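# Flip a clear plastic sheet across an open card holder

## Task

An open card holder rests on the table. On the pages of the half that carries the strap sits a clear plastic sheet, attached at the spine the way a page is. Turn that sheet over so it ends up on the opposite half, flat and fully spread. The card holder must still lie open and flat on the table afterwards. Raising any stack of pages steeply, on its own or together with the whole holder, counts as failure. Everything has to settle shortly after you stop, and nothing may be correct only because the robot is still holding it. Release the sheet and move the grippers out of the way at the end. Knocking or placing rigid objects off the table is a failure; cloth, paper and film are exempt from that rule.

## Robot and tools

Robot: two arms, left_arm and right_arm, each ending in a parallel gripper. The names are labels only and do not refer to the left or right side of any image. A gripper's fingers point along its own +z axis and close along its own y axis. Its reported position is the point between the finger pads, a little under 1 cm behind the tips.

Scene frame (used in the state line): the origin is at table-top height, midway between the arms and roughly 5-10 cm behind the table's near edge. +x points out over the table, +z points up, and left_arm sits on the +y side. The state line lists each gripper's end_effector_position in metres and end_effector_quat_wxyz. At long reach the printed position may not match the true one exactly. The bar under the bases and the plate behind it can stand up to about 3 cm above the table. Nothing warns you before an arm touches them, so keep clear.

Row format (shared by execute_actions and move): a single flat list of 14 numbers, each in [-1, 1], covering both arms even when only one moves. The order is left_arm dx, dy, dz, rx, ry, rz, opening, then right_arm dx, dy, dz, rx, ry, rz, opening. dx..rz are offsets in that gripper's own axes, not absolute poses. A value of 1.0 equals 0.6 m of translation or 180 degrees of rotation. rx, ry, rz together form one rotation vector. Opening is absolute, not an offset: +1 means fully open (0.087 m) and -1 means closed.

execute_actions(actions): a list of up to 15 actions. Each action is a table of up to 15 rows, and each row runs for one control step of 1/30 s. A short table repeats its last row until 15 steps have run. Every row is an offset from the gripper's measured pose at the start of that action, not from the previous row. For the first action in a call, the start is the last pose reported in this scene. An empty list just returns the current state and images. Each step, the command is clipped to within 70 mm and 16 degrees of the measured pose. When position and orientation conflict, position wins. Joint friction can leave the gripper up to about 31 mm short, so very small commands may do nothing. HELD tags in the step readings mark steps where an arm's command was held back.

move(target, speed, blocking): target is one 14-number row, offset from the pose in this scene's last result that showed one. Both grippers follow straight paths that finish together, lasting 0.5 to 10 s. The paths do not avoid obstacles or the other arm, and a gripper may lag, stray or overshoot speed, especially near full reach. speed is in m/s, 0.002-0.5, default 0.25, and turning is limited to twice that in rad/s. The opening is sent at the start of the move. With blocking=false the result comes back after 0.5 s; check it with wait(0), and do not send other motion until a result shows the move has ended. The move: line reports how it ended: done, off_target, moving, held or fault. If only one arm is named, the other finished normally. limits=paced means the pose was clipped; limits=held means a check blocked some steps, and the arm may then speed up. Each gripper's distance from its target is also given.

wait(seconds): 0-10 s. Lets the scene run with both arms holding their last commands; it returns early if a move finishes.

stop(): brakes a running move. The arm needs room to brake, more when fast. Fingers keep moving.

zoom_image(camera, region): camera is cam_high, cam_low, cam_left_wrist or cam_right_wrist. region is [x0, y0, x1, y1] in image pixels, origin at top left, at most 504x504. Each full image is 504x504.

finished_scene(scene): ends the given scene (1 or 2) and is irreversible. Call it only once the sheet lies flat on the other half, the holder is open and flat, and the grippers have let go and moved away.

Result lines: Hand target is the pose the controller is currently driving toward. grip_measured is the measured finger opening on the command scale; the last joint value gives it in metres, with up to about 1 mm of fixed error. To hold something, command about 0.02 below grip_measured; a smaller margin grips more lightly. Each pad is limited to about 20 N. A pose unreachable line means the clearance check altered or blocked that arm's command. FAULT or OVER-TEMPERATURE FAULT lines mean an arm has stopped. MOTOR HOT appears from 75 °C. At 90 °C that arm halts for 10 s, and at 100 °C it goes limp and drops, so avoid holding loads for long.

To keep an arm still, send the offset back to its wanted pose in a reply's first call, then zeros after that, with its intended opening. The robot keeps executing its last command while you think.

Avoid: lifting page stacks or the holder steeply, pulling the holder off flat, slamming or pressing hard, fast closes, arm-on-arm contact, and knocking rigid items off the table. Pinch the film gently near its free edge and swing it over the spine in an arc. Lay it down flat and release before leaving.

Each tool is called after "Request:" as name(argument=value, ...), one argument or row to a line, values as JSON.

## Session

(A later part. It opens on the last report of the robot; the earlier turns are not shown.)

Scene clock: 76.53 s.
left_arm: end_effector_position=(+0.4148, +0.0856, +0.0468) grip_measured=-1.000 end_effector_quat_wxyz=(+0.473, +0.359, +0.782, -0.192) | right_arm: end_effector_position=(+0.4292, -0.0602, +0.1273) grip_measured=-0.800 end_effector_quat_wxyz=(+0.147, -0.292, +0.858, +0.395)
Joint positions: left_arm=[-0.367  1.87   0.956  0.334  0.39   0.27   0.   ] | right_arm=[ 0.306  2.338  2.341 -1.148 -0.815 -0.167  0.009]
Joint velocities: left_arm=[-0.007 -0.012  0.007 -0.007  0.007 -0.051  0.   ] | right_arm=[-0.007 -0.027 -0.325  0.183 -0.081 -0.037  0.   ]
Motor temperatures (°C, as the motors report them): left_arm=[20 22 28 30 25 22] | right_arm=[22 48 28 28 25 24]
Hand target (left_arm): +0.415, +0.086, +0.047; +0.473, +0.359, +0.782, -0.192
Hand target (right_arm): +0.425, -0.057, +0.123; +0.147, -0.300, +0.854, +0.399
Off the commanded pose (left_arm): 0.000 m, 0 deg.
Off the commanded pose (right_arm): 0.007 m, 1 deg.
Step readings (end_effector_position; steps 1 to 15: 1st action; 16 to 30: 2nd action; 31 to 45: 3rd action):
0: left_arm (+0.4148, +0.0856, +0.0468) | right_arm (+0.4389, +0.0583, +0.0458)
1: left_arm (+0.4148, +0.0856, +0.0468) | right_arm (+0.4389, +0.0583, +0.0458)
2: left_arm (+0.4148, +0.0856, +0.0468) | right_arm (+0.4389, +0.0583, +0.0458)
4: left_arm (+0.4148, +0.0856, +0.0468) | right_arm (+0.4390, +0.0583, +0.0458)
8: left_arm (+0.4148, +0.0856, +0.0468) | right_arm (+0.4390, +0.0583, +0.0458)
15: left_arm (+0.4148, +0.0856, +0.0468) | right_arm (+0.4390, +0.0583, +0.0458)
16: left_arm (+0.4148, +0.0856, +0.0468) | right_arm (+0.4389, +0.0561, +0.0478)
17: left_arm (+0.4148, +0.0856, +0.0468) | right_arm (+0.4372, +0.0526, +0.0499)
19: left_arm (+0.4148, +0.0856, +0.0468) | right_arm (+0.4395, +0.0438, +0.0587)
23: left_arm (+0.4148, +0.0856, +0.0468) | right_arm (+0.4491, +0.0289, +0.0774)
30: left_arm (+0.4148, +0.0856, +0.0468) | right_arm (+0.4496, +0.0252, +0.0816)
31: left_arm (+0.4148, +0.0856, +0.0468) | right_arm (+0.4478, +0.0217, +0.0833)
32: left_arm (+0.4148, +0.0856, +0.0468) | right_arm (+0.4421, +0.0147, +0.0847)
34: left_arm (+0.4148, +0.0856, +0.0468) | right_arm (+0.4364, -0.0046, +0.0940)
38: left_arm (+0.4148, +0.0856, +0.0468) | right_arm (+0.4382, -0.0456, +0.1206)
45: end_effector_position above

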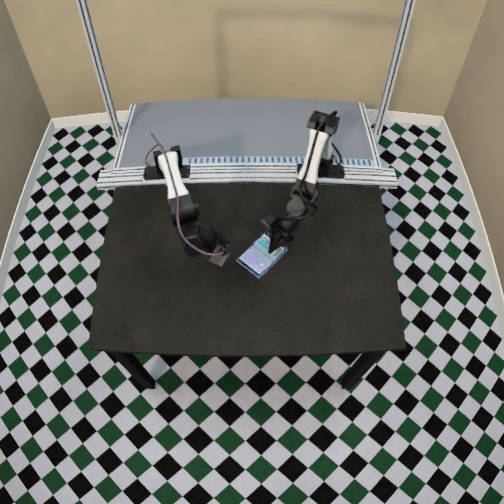

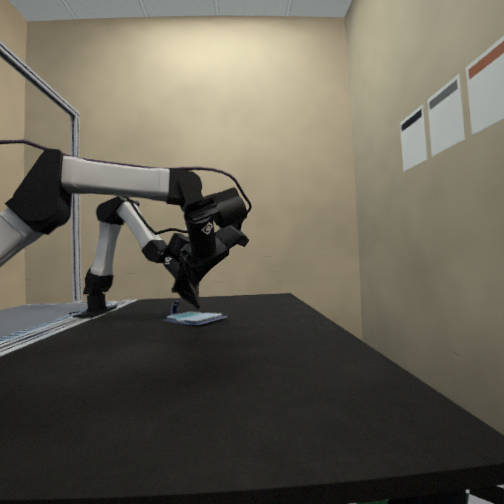

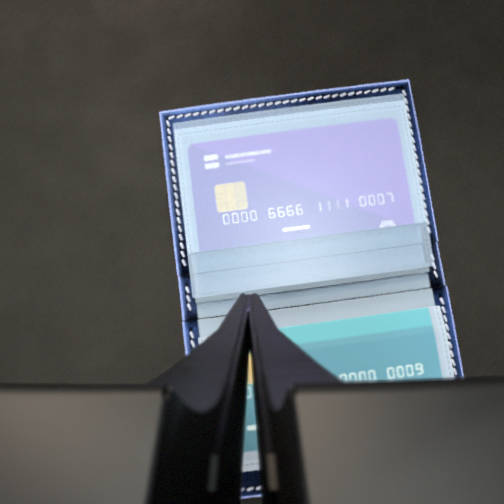

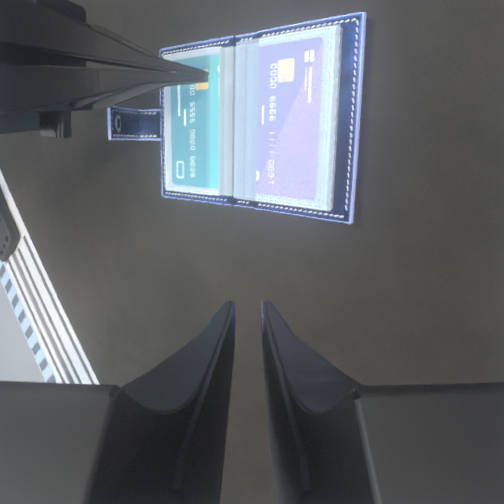

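Request:
move(
  target=[-0.1,0.08,-0.28,0,0,0,-1,0.08,0.05,-0.15,0,0,0,-0.8],
)

Request:
finished_scene(
  scene=1,
)

Scene clock: 81.33 s.
left_arm: end_effector_position=(+0.3654, +0.1999, +0.1733) grip_measured=-1.000 end_effector_quat_wxyz=(+0.468, +0.356, +0.786, -0.191) | right_arm: end_effector_position=(+0.3801, -0.1266, +0.1807) grip_measured=-0.800 end_effector_quat_wxyz=(+0.159, -0.301, +0.855, +0.391)
Joint positions: left_arm=[-0.056  1.426  1.072 -0.343  0.635  0.477  0.   ] | right_arm=[ 0.19   2.056  2.102 -1.289 -0.852 -0.34   0.009]
Joint velocities: left_arm=[ 0.007 -0.022  0.012 -0.037 -0.037  0.007  0.   ] | right_arm=[-0.012 -0.002 -0.007  0.007 -0.007 -0.066 -0.001]
Motor temperatures (°C, as the motors report them): left_arm=[20 23 29 30 25 22] | right_arm=[22 50 28 28 25 24]
Hand target (left_arm): +0.367, +0.201, +0.182; +0.473, +0.360, +0.782, -0.190
Hand target (right_arm): +0.372, -0.133, +0.179; +0.146, -0.293, +0.859, +0.395
Off the commanded pose (left_arm): 0.009 m, 1 deg.
Off the commanded pose (right_arm): 0.011 m, 2 deg.
move: off_target (right_arm)

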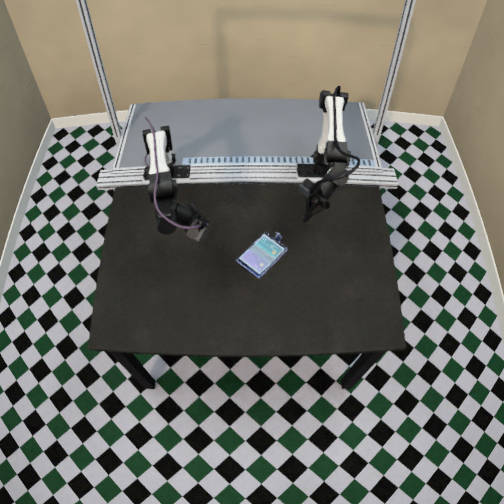

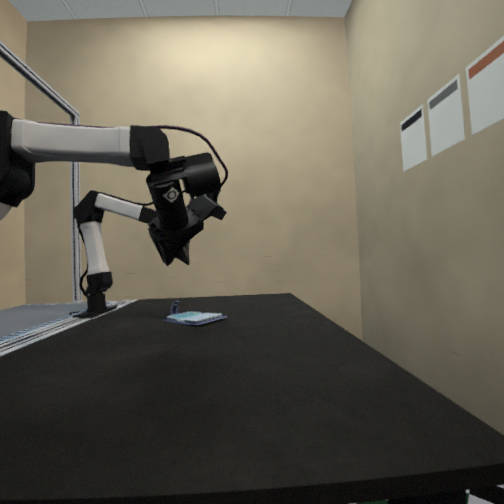

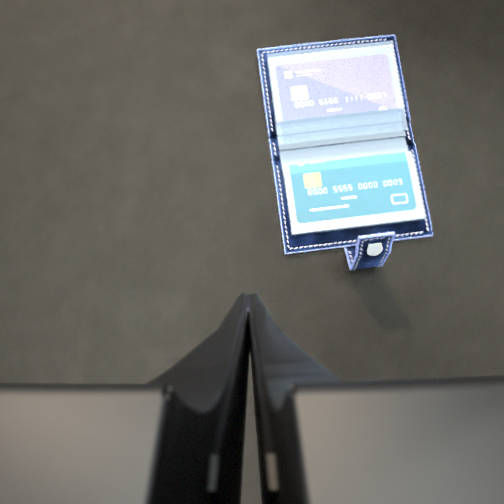

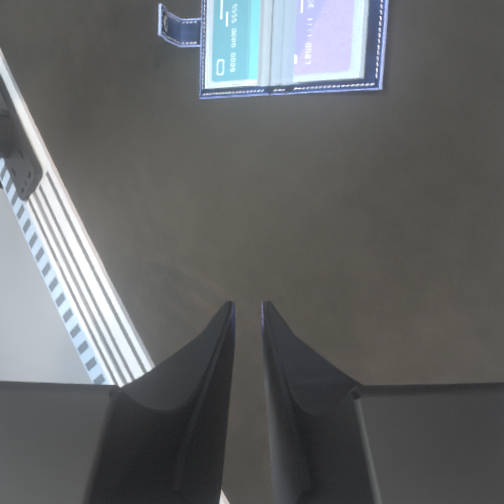

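The scene is finished: the task was done.


## Next scene

The same job, from a new start.

Request:
execute_actions(
  actions=[],
)

Scene clock: 0.00 s.
left_arm: end_effector_position=(+0.3613, +0.3146, +0.3639) grip_measured=+0.985 end_effector_quat_wxyz=(+0.724, +0.000, +0.690, -0.001) | right_arm: end_effector_position=(+0.3865, -0.3241, +0.3366) grip_measured=+0.987 end_effector_quat_wxyz=(+0.700, -0.007, +0.714, -0.008)
Joint positions: left_arm=[0.011 1.032 1.041 0.007 0.011 0.01  0.087] | right_arm=[-0.002  1.042  1.061 -0.007  0.011  0.004  0.087]
Joint velocities: left_arm=[-0.012 -0.002  0.002 -0.037  0.007 -0.051  0.   ] | right_arm=[ 0.002 -0.012 -0.007  0.007 -0.007  0.022 -0.001]
Motor temperatures (°C, as the motors report them): left_arm=[20 22 25 26 25 22] | right_arm=[22 31 24 26 25 24]
Hand target (left_arm): +0.361, +0.315, +0.364; +0.724, +0.000, +0.690, -0.001
Hand target (right_arm): +0.386, -0.324, +0.337; +0.700, -0.007, +0.714, -0.008

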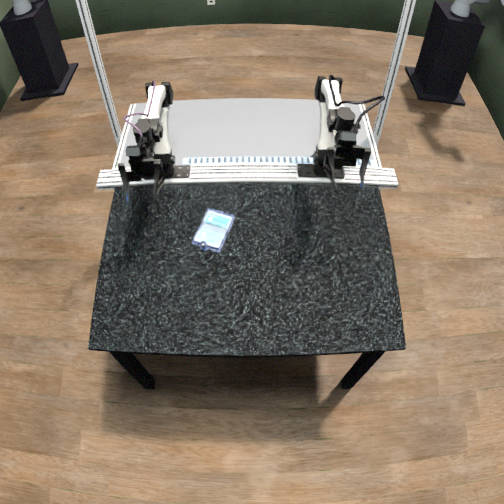

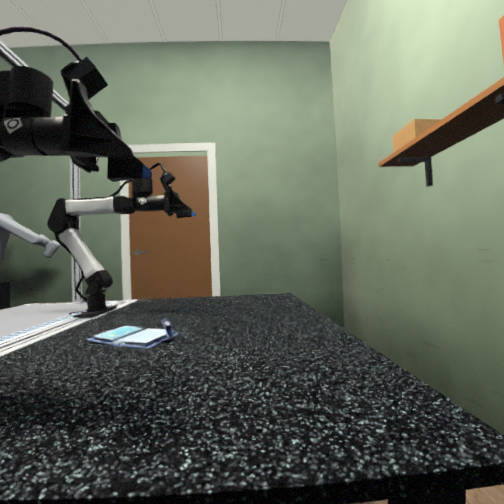

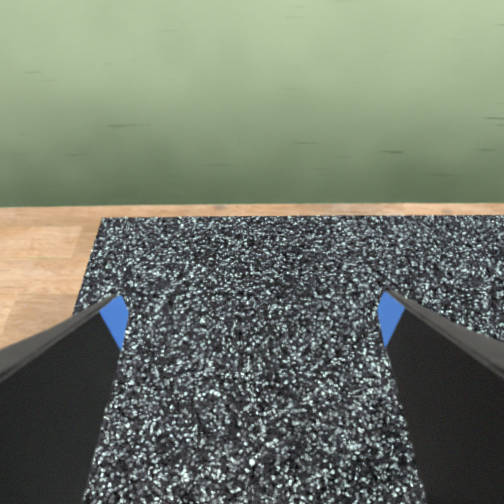

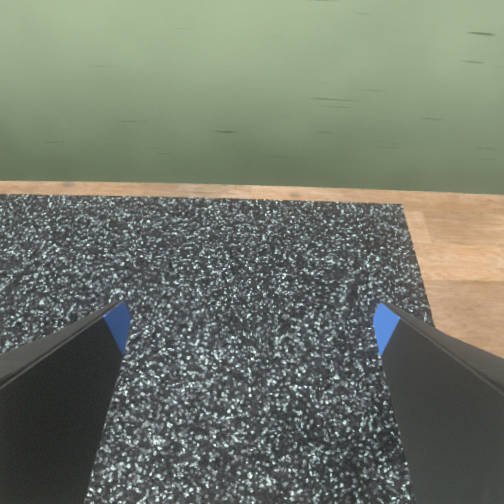

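Request:
move(
  target=[0,0,0,0,0,0,1,0.45,0.36,-0.08,-0.338,0.355,-0.262,0.95],
  speed=0.4,
)

Scene clock: 5.13 s.
left_arm: end_effector_position=(+0.3613, +0.3146, +0.3639) grip_measured=+0.985 end_effector_quat_wxyz=(+0.724, +0.000, +0.690, -0.001) | right_arm: end_effector_position=(+0.3336, -0.1163, +0.0609) grip_measured=+0.950 end_effector_quat_wxyz=(+0.101, -0.580, +0.806, +0.068)
Joint positions: left_arm=[0.011 1.032 1.041 0.007 0.011 0.01  0.087] | right_arm=[ 0.558  1.963  1.681 -1.051 -0.149 -0.663  0.085]
Joint velocities: left_arm=[-0.022 -0.002 -0.012 -0.066  0.037  0.051 -0.001] | right_arm=[ 0.012 -0.002  0.012 -0.081  0.022  0.051  0.001]
Motor temperatures (°C, as the motors report them): left_arm=[20 22 25 27 25 22] | right_arm=[22 31 25 27 25 24]
Hand target (left_arm): +0.361, +0.315, +0.364; +0.724, +0.000, +0.690, -0.001
Hand target (right_arm): +0.332, -0.114, +0.062; +0.094, -0.587, +0.801, +0.069
Off the commanded pose (left_arm): 0.000 m, 0 deg.
Off the commanded pose (right_arm): 0.004 m, 1 deg.
move: done

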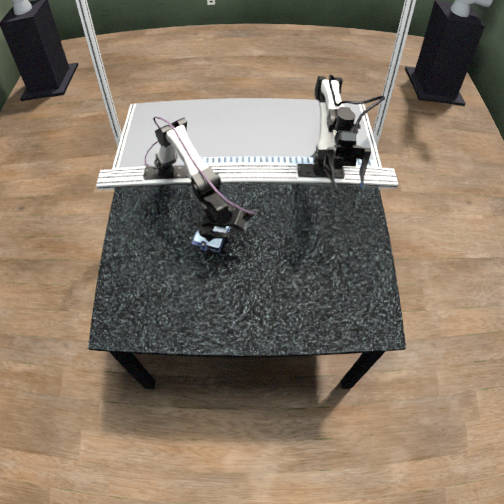

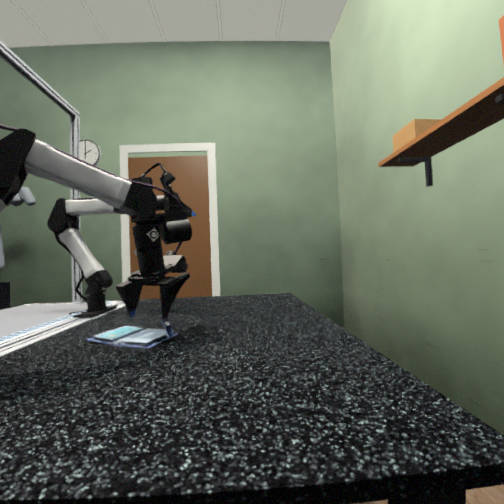

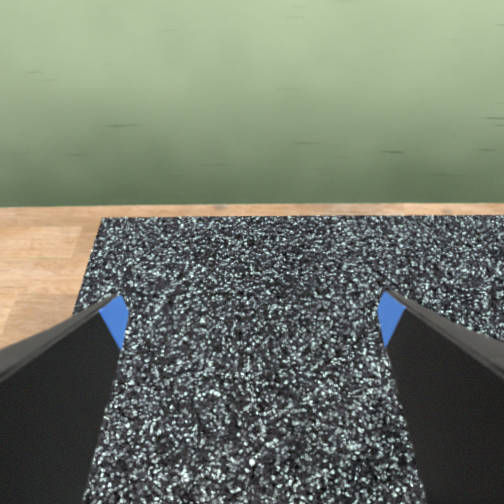

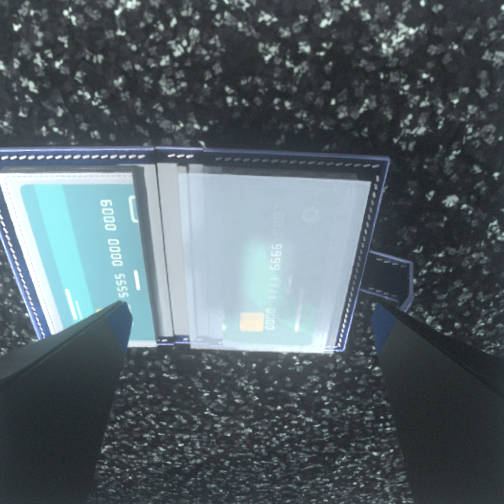

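Request:
move(
  target=[0,0,0,0,0,0,1,0,0.025,0.085,0,0,0.02,0.85],
  speed=0.05,
)

Request:
execute_actions(
  actions=[
    [[0,0,0,0,0,0,1,0.01,0,0.035,-0.01,0.01,0,0.65]],
    [[0,0,0,0,0,0,1,0.01,0,0.035,-0.01,0.01,0,0.4]],
    [[0,0,0,0,0,0,1,0.01,0,0.035,-0.01,0.01,0,0.15]],
  ],
)

Scene clock: 9.50 s.
left_arm: end_effector_position=(+0.3613, +0.3146, +0.3639) grip_measured=+0.985 end_effector_quat_wxyz=(+0.724, +0.000, +0.690, -0.001) | right_arm: end_effector_position=(+0.3305, -0.0990, +0.0274) grip_measured=+0.850 end_effector_quat_wxyz=(+0.116, -0.555, +0.821, +0.073)
Joint positions: left_arm=[0.011 1.032 1.041 0.007 0.011 0.01  0.087] | right_arm=[ 0.592  1.981  1.571 -0.885 -0.146 -0.569  0.081]
Joint velocities: left_arm=[ 0.007 -0.002  0.017  0.007 -0.022 -0.081 -0.001] | right_arm=[-0.017 -0.017  0.007 -0.037  0.007  0.037 -0.   ]
Motor temperatures (°C, as the motors report them): left_arm=[20 22 26 28 25 22] | right_arm=[22 32 25 27 25 24]
Hand target (left_arm): +0.361, +0.315, +0.364; +0.724, +0.000, +0.690, -0.001
Hand target (right_arm): +0.323, -0.100, +0.012; +0.099, -0.554, +0.823, +0.071
Off the commanded pose (left_arm): 0.000 m, 0 deg.
Off the commanded pose (right_arm): 0.018 m, 2 deg.
move: off_target (right_arm)

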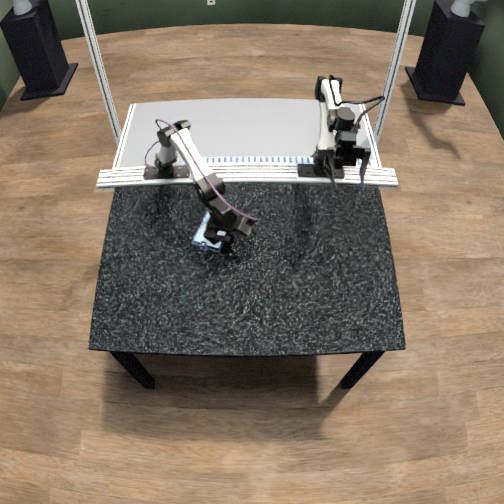

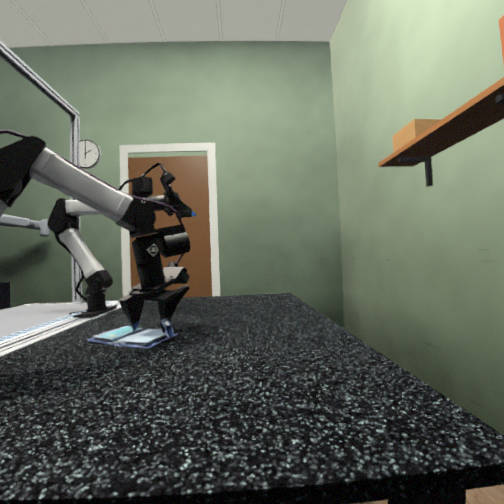

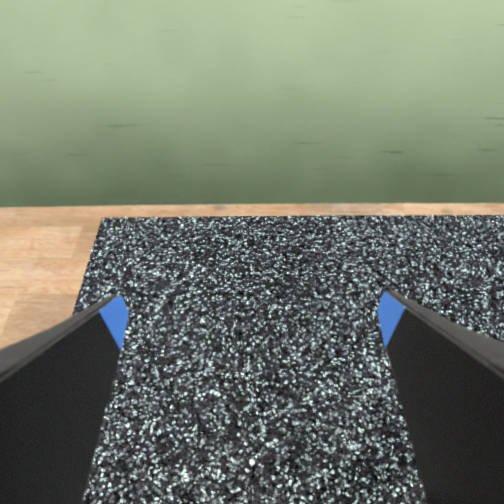

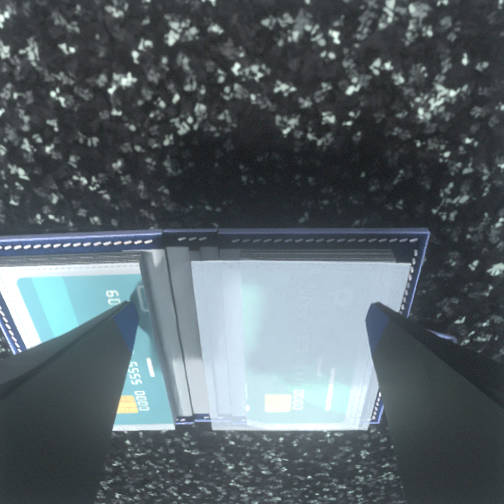

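Scene clock: 11.00 s.
left_arm: end_effector_position=(+0.3613, +0.3146, +0.3639) grip_measured=+0.985 end_effector_quat_wxyz=(+0.724, +0.000, +0.690, -0.001) | right_arm: end_effector_position=(+0.3377, -0.1000, +0.0252) grip_measured=+0.150 end_effector_quat_wxyz=(+0.124, -0.558, +0.819, +0.061)
Joint positions: left_arm=[0.011 1.032 1.041 0.007 0.011 0.01  0.087] | right_arm=[ 0.591  1.989  1.571 -0.863 -0.121 -0.578  0.05 ]
Joint velocities: left_arm=[ 0.007 -0.022 -0.017  0.022 -0.081  0.037 -0.001] | right_arm=[ 0.012  0.002  0.002 -0.037  0.022 -0.051 -0.   ]
Motor temperatures (°C, as the motors report them): left_arm=[20 22 26 28 25 22] | right_arm=[22 32 25 27 25 24]
Hand target (left_arm): +0.361, +0.315, +0.364; +0.724, +0.000, +0.690, -0.001
Hand target (right_arm): +0.334, -0.100, +0.004; +0.099, -0.559, +0.820, +0.070
Off the commanded pose (left_arm): 0.000 m, 0 deg.
Off the commanded pose (right_arm): 0.022 m, 3 deg.
Step readings (end_effector_position; steps 1 to 15: 1st action; 16 to 30: 2nd action; 31 to 45: 3rd action):
0: left_arm (+0.3613, +0.3146, +0.3639) | right_arm (+0.3305, -0.0990, +0.0274)
1: left_arm (+0.3613, +0.3146, +0.3639) | right_arm (+0.3306, -0.0989, +0.0267)
2: left_arm (+0.3613, +0.3146, +0.3639) | right_arm (+0.3312, -0.0989, +0.0261)
4: left_arm (+0.3613, +0.3146, +0.3639) | right_arm (+0.3317, -0.0991, +0.0262)
8: left_arm (+0.3613, +0.3146, +0.3639) | right_arm (+0.3317, -0.0991, +0.0262)
15: left_arm (+0.3613, +0.3146, +0.3639) | right_arm (+0.3317, -0.0991, +0.0262)
16: left_arm (+0.3613, +0.3146, +0.3639) | right_arm (+0.3327, -0.0990, +0.0263)
17: left_arm (+0.3613, +0.3146, +0.3639) | right_arm (+0.3340, -0.0992, +0.0256)
19: left_arm (+0.3613, +0.3146, +0.3639) | right_arm (+0.3346, -0.0996, +0.0255)
23: left_arm (+0.3613, +0.3146, +0.3639) | right_arm (+0.3347, -0.0996, +0.0255)
30: left_arm (+0.3613, +0.3146, +0.3639) | right_arm (+0.3347, -0.0996, +0.0255)
31: left_arm (+0.3613, +0.3146, +0.3639) | right_arm (+0.3359, -0.0997, +0.0256)
32: left_arm (+0.3613, +0.3146, +0.3639) | right_arm (+0.3371, -0.0998, +0.0257)
34: left_arm (+0.3613, +0.3146, +0.3639) | right_arm (+0.3376, -0.0999, +0.0252)
38: left_arm (+0.3613, +0.3146, +0.3639) | right_arm (+0.3377, -0.1000, +0.0252)
45: end_effector_position above

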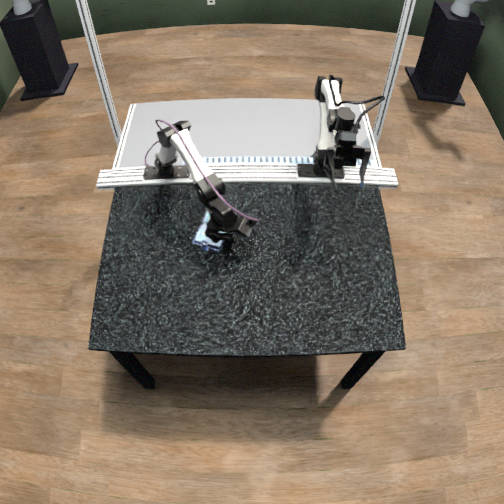

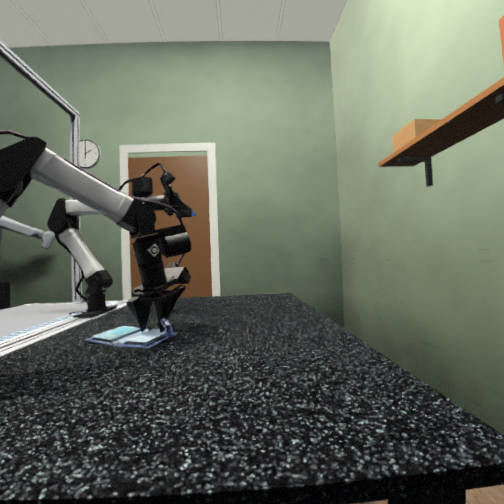

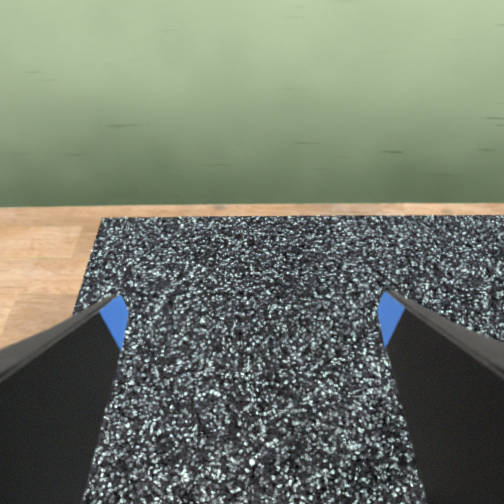

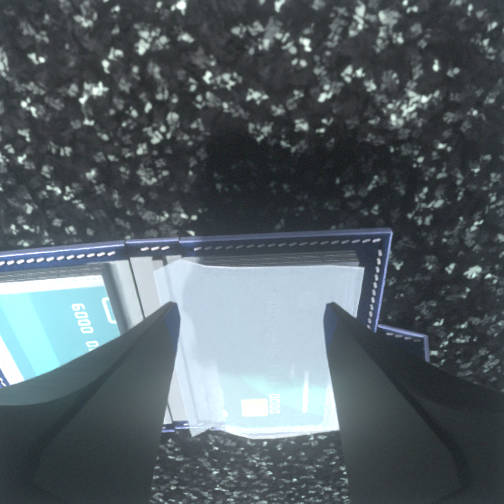

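Request:
execute_actions(
  actions=[
    [[0,0,0,0,0,0,1,0.01,0,0.035,0,0.01,0,-0.1]],
    [[0,0,0,0,0,0,1,0.01,0,0.035,0,0.01,0,-0.35]],
    [[0,0,0,0,0,0,1,0.01,0,0.035,-0.01,0.01,0,-0.6]],
  ],
)

Request:
zoom_image(
  camera="cam_low",
  region=[80,290,200,360],
)

Scene clock: 14.43 s.
left_arm: end_effector_position=(+0.3613, +0.3146, +0.3639) grip_measured=+0.985 end_effector_quat_wxyz=(+0.724, +0.000, +0.690, -0.001) | right_arm: end_effector_position=(+0.3414, -0.0993, +0.0256) grip_measured=-0.598 end_effector_quat_wxyz=(+0.131, -0.557, +0.818, +0.056)
Joint positions: left_arm=[0.011 1.032 1.041 0.007 0.011 0.01  0.087] | right_arm=[ 0.592  1.989  1.571 -0.849 -0.111 -0.577  0.018]
Joint velocities: left_arm=[-0.012 -0.027  0.007 -0.051 -0.066 -0.022  0.   ] | right_arm=[-0.007 -0.007 -0.007 -0.037  0.022  0.037 -0.001]
Motor temperatures (°C, as the motors report them): left_arm=[20 22 26 29 25 22] | right_arm=[22 32 26 27 25 24]
Hand target (left_arm): +0.361, +0.315, +0.364; +0.724, +0.000, +0.690, -0.001
Hand target (right_arm): +0.343, -0.101, +0.004; +0.110, -0.559, +0.820, +0.055
Off the commanded pose (left_arm): 0.000 m, 0 deg.
Off the commanded pose (right_arm): 0.022 m, 2 deg.
Step readings (end_effector_position; steps 1 to 15: 1st action; 16 to 30: 2nd action; 31 to 45: 3rd action):
0: left_arm (+0.3613, +0.3146, +0.3639) | right_arm (+0.3377, -0.1000, +0.0252)
1: left_arm (+0.3613, +0.3146, +0.3639) | right_arm (+0.3397, -0.1003, +0.0254)
2: left_arm (+0.3613, +0.3146, +0.3639) | right_arm (+0.3415, -0.1005, +0.0255)
4: left_arm (+0.3613, +0.3146, +0.3639) | right_arm (+0.3423, -0.1009, +0.0256)
8: left_arm (+0.3613, +0.3146, +0.3639) | right_arm (+0.3423, -0.1009, +0.0256)
15: left_arm (+0.3613, +0.3146, +0.3639) | right_arm (+0.3423, -0.1009, +0.0256)
16: left_arm (+0.3613, +0.3146, +0.3639) | right_arm (+0.3426, -0.1010, +0.0257)
17: left_arm (+0.3613, +0.3146, +0.3639) | right_arm (+0.3428, -0.1006, +0.0257)
19: left_arm (+0.3613, +0.3146, +0.3639) | right_arm (+0.3428, -0.1006, +0.0257)
23: left_arm (+0.3613, +0.3146, +0.3639) | right_arm (+0.3428, -0.1005, +0.0257)
30: left_arm (+0.3613, +0.3146, +0.3639) | right_arm (+0.3428, -0.1005, +0.0257)
31: left_arm (+0.3613, +0.3146, +0.3639) | right_arm (+0.3423, -0.1000, +0.0257)
32: left_arm (+0.3613, +0.3146, +0.3639) | right_arm (+0.3417, -0.0996, +0.0256)
34: left_arm (+0.3613, +0.3146, +0.3639) | right_arm (+0.3414, -0.0993, +0.0256)
38: left_arm (+0.3613, +0.3146, +0.3639) | right_arm (+0.3414, -0.0993, +0.0256)
45: end_effector_position above

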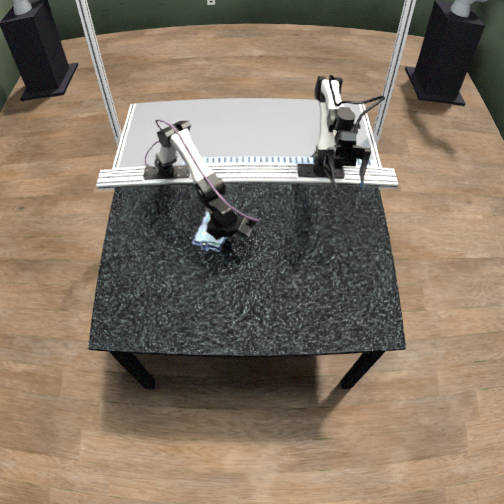

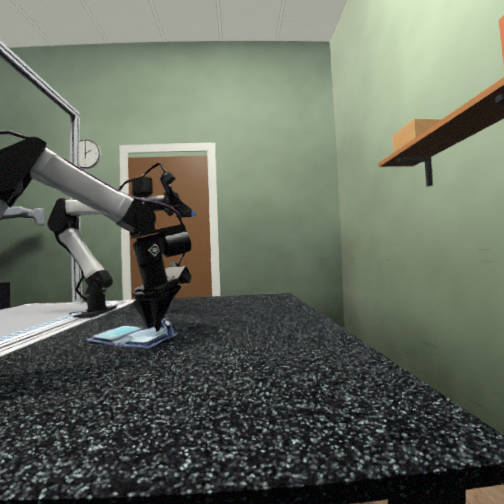

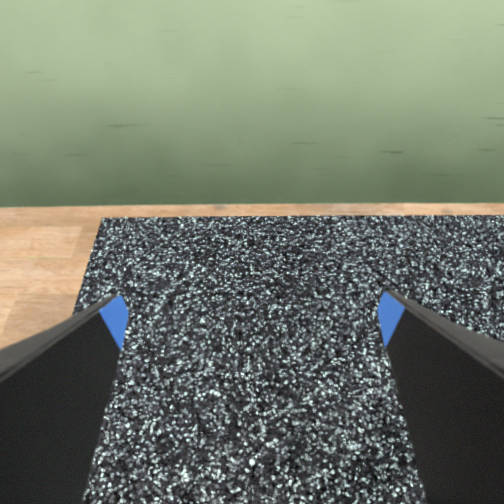

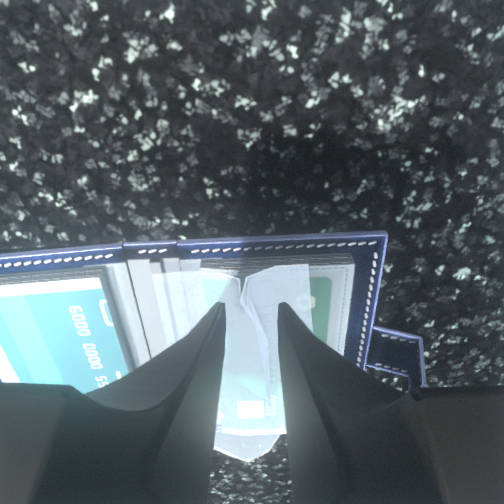

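Region (80, 290, 200, 360) of cam_low's 504x504 image, scaled by 4.200, with more detail than that image has; it fills the top 294 rows of this view, and the rest is white.

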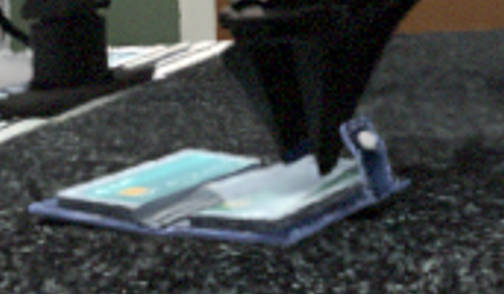

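Request:
execute_actions(
  actions=[
    [[0,0,0,0,0,0,1,0.01,0,0.035,-0.01,0.01,0,-0.8]],
    [[0,0,0,0,0,0,1,0.01,0,0.035,-0.01,0.01,0,-1]],
  ],
)

Request:
move(
  target=[0,0,0,0,0,0,1,0,0.05,-0.04,0,0,0,-1],
  speed=0.05,
)

Request:
move(
  target=[0,0,0,0,0,0,1,0.01,0.07,0.005,0.22,0,-0.07,-1],
  speed=0.2,
)

Request:
zoom_image(
  camera="cam_low",
  region=[80,290,200,360],
)

Scene clock: 18.63 s.
left_arm: end_effector_position=(+0.3613, +0.3146, +0.3639) grip_measured=+0.985 end_effector_quat_wxyz=(+0.724, +0.000, +0.690, -0.001) | right_arm: end_effector_position=(+0.3368, -0.0966, +0.0259) grip_measured=-0.982 end_effector_quat_wxyz=(+0.126, -0.558, +0.817, +0.069)
Joint positions: left_arm=[0.011 1.032 1.041 0.007 0.011 0.01  0.087] | right_arm=[ 0.592  1.989  1.574 -0.861 -0.138 -0.577  0.001]
Joint velocities: left_arm=[-0.017 -0.022  0.012 -0.022  0.007 -0.007 -0.   ] | right_arm=[-0.012  0.007 -0.017  0.007 -0.022 -0.007 -0.001]
Motor temperatures (°C, as the motors report them): left_arm=[20 22 27 29 25 22] | right_arm=[22 32 26 27 25 24]
Hand target (left_arm): +0.361, +0.315, +0.364; +0.724, +0.000, +0.690, -0.001
Hand target (right_arm): +0.339, -0.099, +0.004; +0.107, -0.561, +0.819, +0.066
Off the commanded pose (left_arm): 0.000 m, 0 deg.
Off the commanded pose (right_arm): 0.023 m, 2 deg.
Step readings (end_effector_position; steps 1 to 15: 1st action; 16 to 30: 2nd action):
0: left_arm (+0.3613, +0.3146, +0.3639) | right_arm (+0.3414, -0.0993, +0.0256)
1: left_arm (+0.3613, +0.3146, +0.3639) | right_arm (+0.3406, -0.0989, +0.0255)
2: left_arm (+0.3613, +0.3146, +0.3639) | right_arm (+0.3397, -0.0986, +0.0255)
4: left_arm (+0.3613, +0.3146, +0.3639) | right_arm (+0.3392, -0.0982, +0.0254)
8: left_arm (+0.3613, +0.3146, +0.3639) | right_arm (+0.3392, -0.0982, +0.0254)
15: left_arm (+0.3613, +0.3146, +0.3639) | right_arm (+0.3392, -0.0982, +0.0254)
16: left_arm (+0.3613, +0.3146, +0.3639) | right_arm (+0.3385, -0.0977, +0.0256)
17: left_arm (+0.3613, +0.3146, +0.3639) | right_arm (+0.3374, -0.0971, +0.0259)
19: left_arm (+0.3613, +0.3146, +0.3639) | right_arm (+0.3368, -0.0967, +0.0259)
23: left_arm (+0.3613, +0.3146, +0.3639) | right_arm (+0.3368, -0.0966, +0.0259)
30: end_effector_position above

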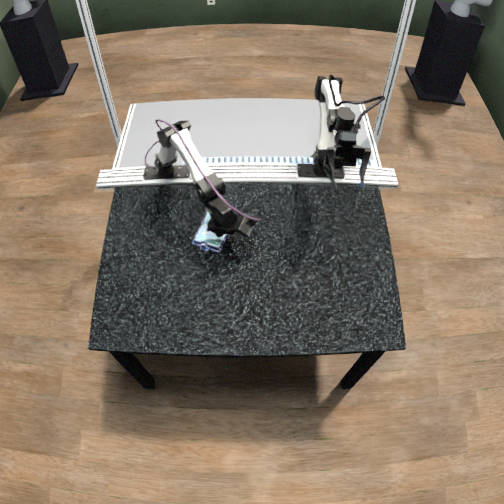

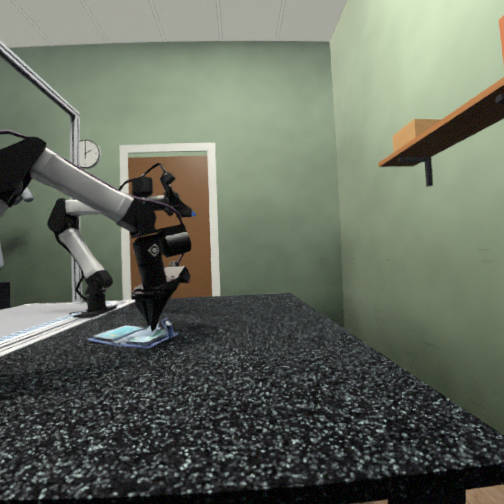

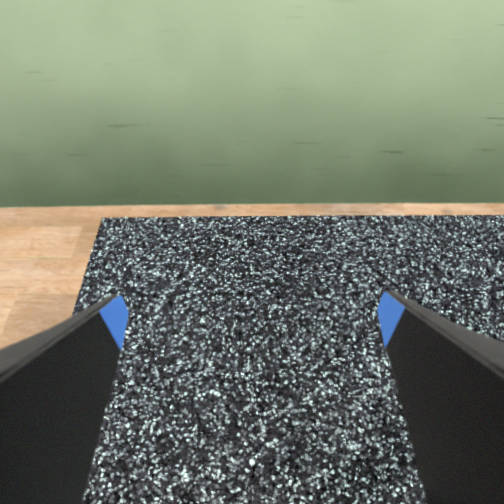

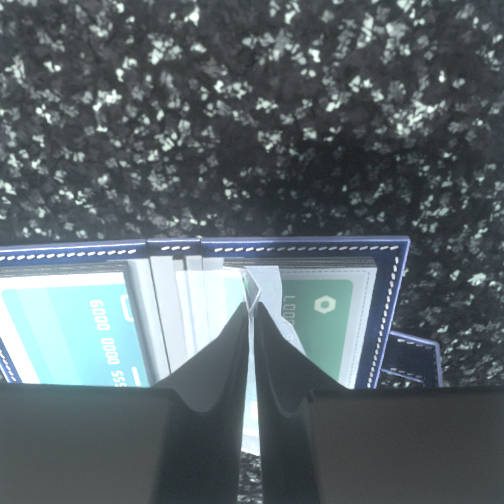

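Scene clock: 19.73 s.
left_arm: end_effector_position=(+0.3613, +0.3146, +0.3639) grip_measured=+0.985 end_effector_quat_wxyz=(+0.724, +0.000, +0.690, -0.001) | right_arm: end_effector_position=(+0.3194, -0.0853, +0.0483) grip_measured=-0.996 end_effector_quat_wxyz=(+0.142, -0.558, +0.814, +0.073)
Joint positions: left_arm=[0.011 1.032 1.041 0.007 0.011 0.01  0.087] | right_arm=[ 0.638  1.911  1.549 -0.874 -0.132 -0.533  0.   ]
Joint velocities: left_arm=[-0.007 -0.002 -0.007  0.022 -0.007 -0.007  0.   ] | right_arm=[ 0.007  0.007 -0.012 -0.066 -0.022 -0.037 -0.001]
Motor temperatures (°C, as the motors report them): left_arm=[20 22 27 29 25 22] | right_arm=[22 33 26 27 25 24]
Hand target (left_arm): +0.361, +0.315, +0.364; +0.724, +0.000, +0.690, -0.001
Hand target (right_arm): +0.306, -0.092, +0.048; +0.126, -0.558, +0.817, +0.069
Off the commanded pose (left_arm): 0.000 m, 0 deg.
Off the commanded pose (right_arm): 0.015 m, 2 deg.
move: off_target (right_arm)

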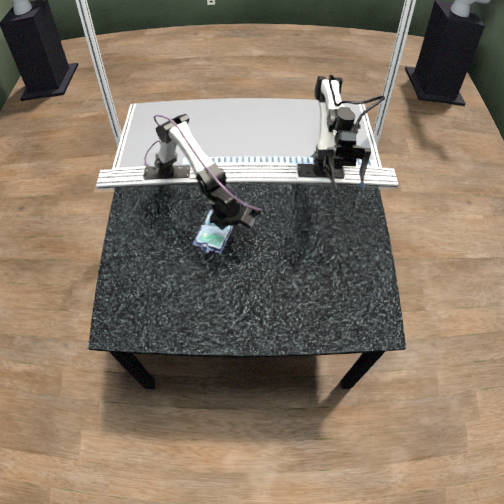

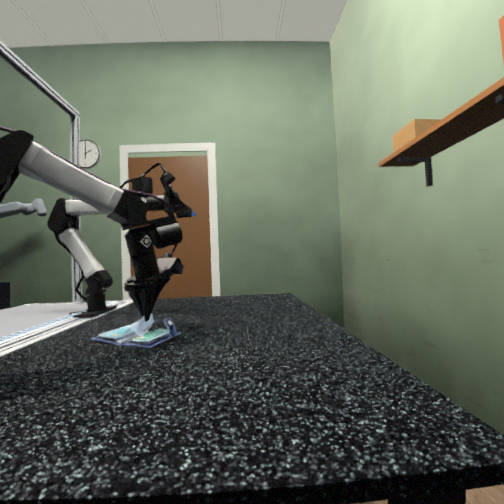

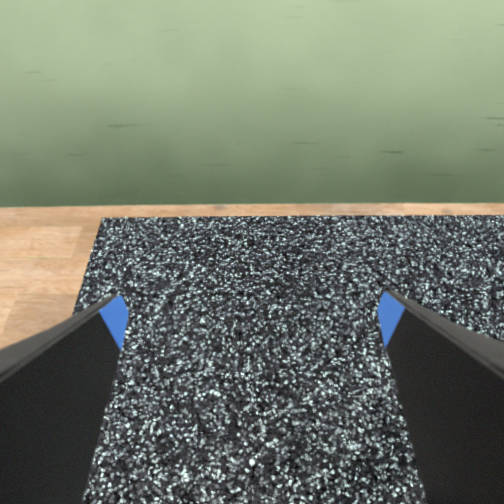

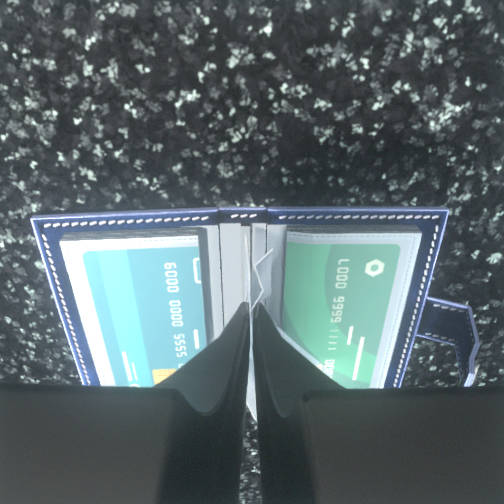

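Scene clock: 22.13 s.
left_arm: end_effector_position=(+0.3613, +0.3146, +0.3639) grip_measured=+0.985 end_effector_quat_wxyz=(+0.724, +0.000, +0.690, -0.001) | right_arm: end_effector_position=(+0.2835, -0.0704, +0.0443) grip_measured=-0.996 end_effector_quat_wxyz=(+0.328, -0.560, +0.729, -0.218)
Joint positions: left_arm=[0.011 1.032 1.041 0.007 0.011 0.01  0.087] | right_arm=[ 1.049  1.74   1.068 -0.334  0.665 -0.439  0.   ]
Joint velocities: left_arm=[-0.007 -0.002  0.007  0.037 -0.007 -0.051 -0.   ] | right_arm=[-0.002  0.007  0.002 -0.007  0.037 -0.066 -0.001]
Motor temperatures (°C, as the motors report them): left_arm=[20 22 27 30 25 22] | right_arm=[22 33 26 27 25 24]
Hand target (left_arm): +0.361, +0.315, +0.364; +0.724, +0.000, +0.690, -0.001
Hand target (right_arm): +0.278, -0.073, +0.043; +0.331, -0.560, +0.728, -0.219
Off the commanded pose (left_arm): 0.000 m, 0 deg.
Off the commanded pose (right_arm): 0.007 m, 1 deg.
move: done

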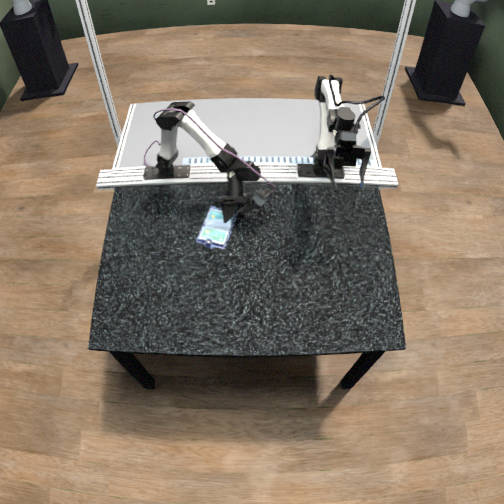

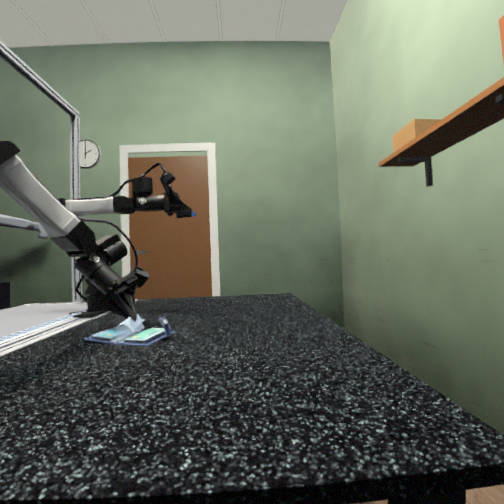

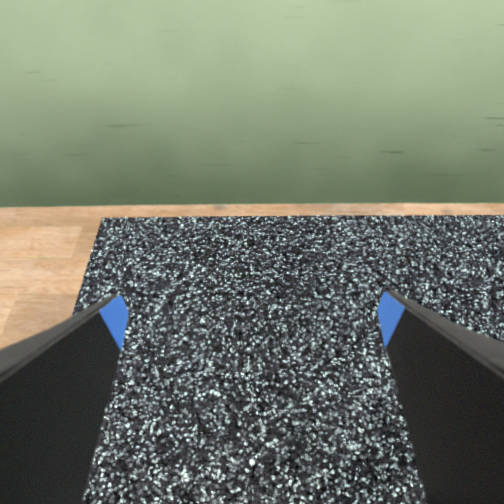

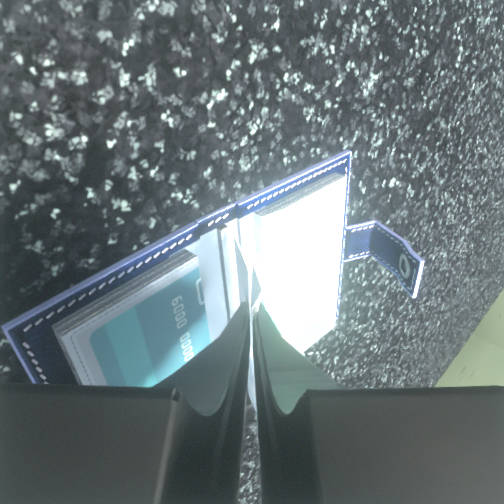

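Region (80, 290, 200, 360) of cam_low's 504x504 image, scaled by 4.200, with more detail than that image has; it fills the top 294 rows of this view, and the rest is white.

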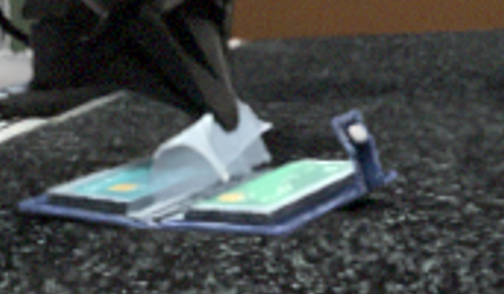

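Request:
execute_actions(
  actions=[
    [[0,0,0,0,0,0,1,0,0.035,0,0,0,0,-1]],
    [[0,0,0,0,0,0,1,0,0,0,0,0,0,-0.8]],
    [[0,0,0,0,0,0,1,0,0,-0.08,0,0,0,-0.8]],
    [[0,0,0,0,0,0,1,0.05,-0.03,-0.13,0,0,0,-0.8]],
    [[0,0,0,0,0,0,1,0.1,-0.08,-0.08,0,0,0,-0.8]],
  ],
)

Request:
zoom_image(
  camera="cam_low",
  region=[70,290,190,360],
)

Scene clock: 27.90 s.
left_arm: end_effector_position=(+0.3613, +0.3146, +0.3639) grip_measured=+0.985 end_effector_quat_wxyz=(+0.724, +0.000, +0.690, -0.001) | right_arm: end_effector_position=(+0.1892, -0.1750, +0.1719) grip_measured=-0.800 end_effector_quat_wxyz=(+0.357, -0.546, +0.732, -0.198)
Joint positions: left_arm=[0.011 1.032 1.041 0.007 0.011 0.01  0.087] | right_arm=[ 1.22   1.094  1.023 -0.985  0.745 -0.246  0.009]
Joint velocities: left_arm=[-0.007 -0.002  0.012 -0.022  0.022 -0.007 -0.   ] | right_arm=[-0.007  0.007  0.012 -0.037  0.037  0.037 -0.   ]
Motor temperatures (°C, as the motors report them): left_arm=[20 22 28 30 25 22] | right_arm=[22 34 26 28 25 24]
Hand target (left_arm): +0.361, +0.315, +0.364; +0.724, +0.000, +0.690, -0.001
Hand target (right_arm): +0.187, -0.179, +0.173; +0.345, -0.557, +0.728, -0.202
Off the commanded pose (left_arm): 0.000 m, 0 deg.
Off the commanded pose (right_arm): 0.005 m, 2 deg.
Step readings (end_effector_position; steps 1 to 15: 1st action; 16 to 30: 2nd action; 31 to 45: 3rd action; 46 to 60: 4th action; 61 to 75: 5th action):
0: left_arm (+0.3613, +0.3146, +0.3639) | right_arm (+0.2838, -0.0702, +0.0446)
1: left_arm (+0.3613, +0.3146, +0.3639) | right_arm (+0.2831, -0.0695, +0.0448)
2: left_arm (+0.3613, +0.3146, +0.3639) | right_arm (+0.2816, -0.0679, +0.0449)
4: left_arm (+0.3613, +0.3146, +0.3639) | right_arm (+0.2778, -0.0632, +0.0452)
8: left_arm (+0.3613, +0.3146, +0.3639) | right_arm (+0.2750, -0.0595, +0.0453)
15: left_arm (+0.3613, +0.3146, +0.3639) | right_arm (+0.2751, -0.0595, +0.0455)
16: left_arm (+0.3613, +0.3146, +0.3639) | right_arm (+0.2751, -0.0595, +0.0455)
17: left_arm (+0.3613, +0.3146, +0.3639) | right_arm (+0.2751, -0.0595, +0.0455)
19: left_arm (+0.3613, +0.3146, +0.3639) | right_arm (+0.2751, -0.0595, +0.0455)
23: left_arm (+0.3613, +0.3146, +0.3639) | right_arm (+0.2751, -0.0595, +0.0455)
30: left_arm (+0.3613, +0.3146, +0.3639) | right_arm (+0.2751, -0.0595, +0.0455)
31: left_arm (+0.3613, +0.3146, +0.3639) | right_arm (+0.2727, -0.0602, +0.0474)
32: left_arm (+0.3613, +0.3146, +0.3639) | right_arm (+0.2668, -0.0617, +0.0510)
34: left_arm (+0.3613, +0.3146, +0.3639) | right_arm (+0.2546, -0.0581, +0.0618)
38: left_arm (+0.3613, +0.3146, +0.3639) | right_arm (+0.2438, -0.0578, +0.0705)
45: left_arm (+0.3613, +0.3146, +0.3639) | right_arm (+0.2409, -0.0658, +0.0683)
46: left_arm (+0.3613, +0.3146, +0.3639) | right_arm (+0.2383, -0.0679, +0.0716)
47: left_arm (+0.3613, +0.3146, +0.3639) | right_arm (+0.2323, -0.0737, +0.0777)
49: left_arm (+0.3613, +0.3146, +0.3639) | right_arm (+0.2193, -0.0807, +0.1001)
53: left_arm (+0.3613, +0.3146, +0.3639) | right_arm (+0.2036, -0.0885, +0.1274)
60: left_arm (+0.3613, +0.3146, +0.3639) | right_arm (+0.1971, -0.1032, +0.1240)
61: left_arm (+0.3613, +0.3146, +0.3639) | right_arm (+0.1968, -0.1066, +0.1261)
62: left_arm (+0.3613, +0.3146, +0.3639) | right_arm (+0.1961, -0.1166, +0.1302)
64: left_arm (+0.3613, +0.3146, +0.3639) | right_arm (+0.1964, -0.1396, +0.1496)
68: left_arm (+0.3613, +0.3146, +0.3639) | right_arm (+0.1932, -0.1641, +0.1749)
75: end_effector_position above

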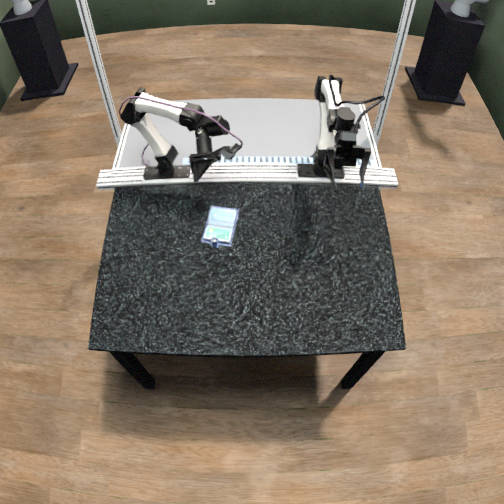

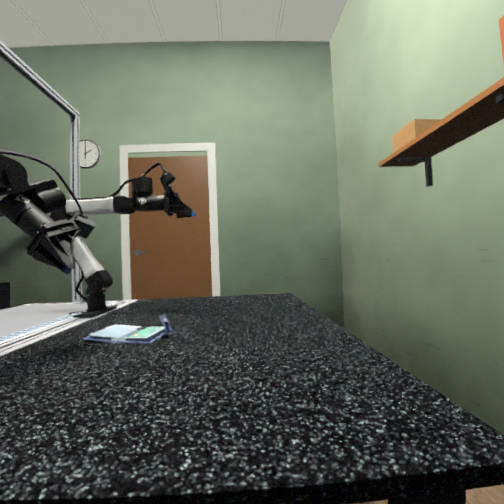

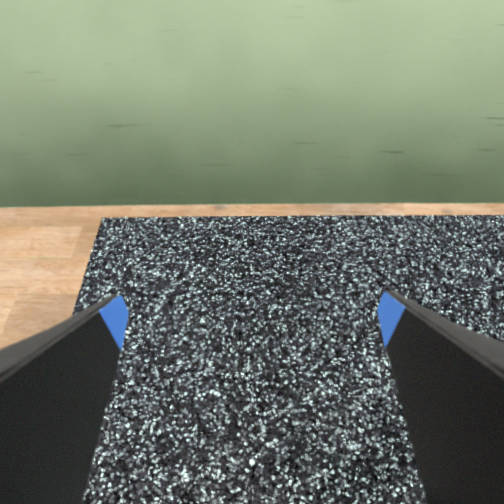

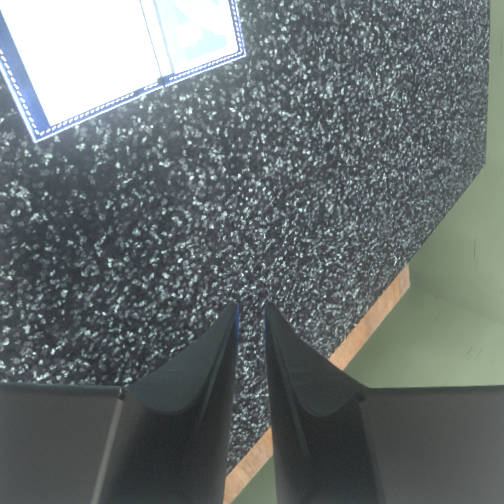

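Region (70, 290, 190, 360) of cam_low's 504x504 image, scaled by 4.200, with more detail than that image has; it fills the top 294 rows of this view, and the rest is white.

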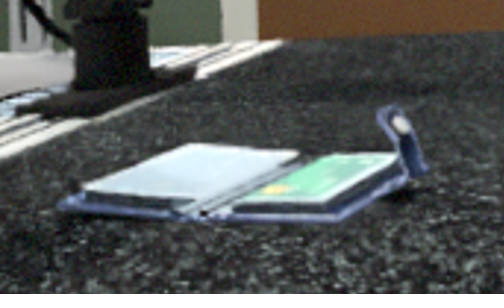

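Request:
finished_scene(
  scene=2,
)

The scene is finished: the task was done.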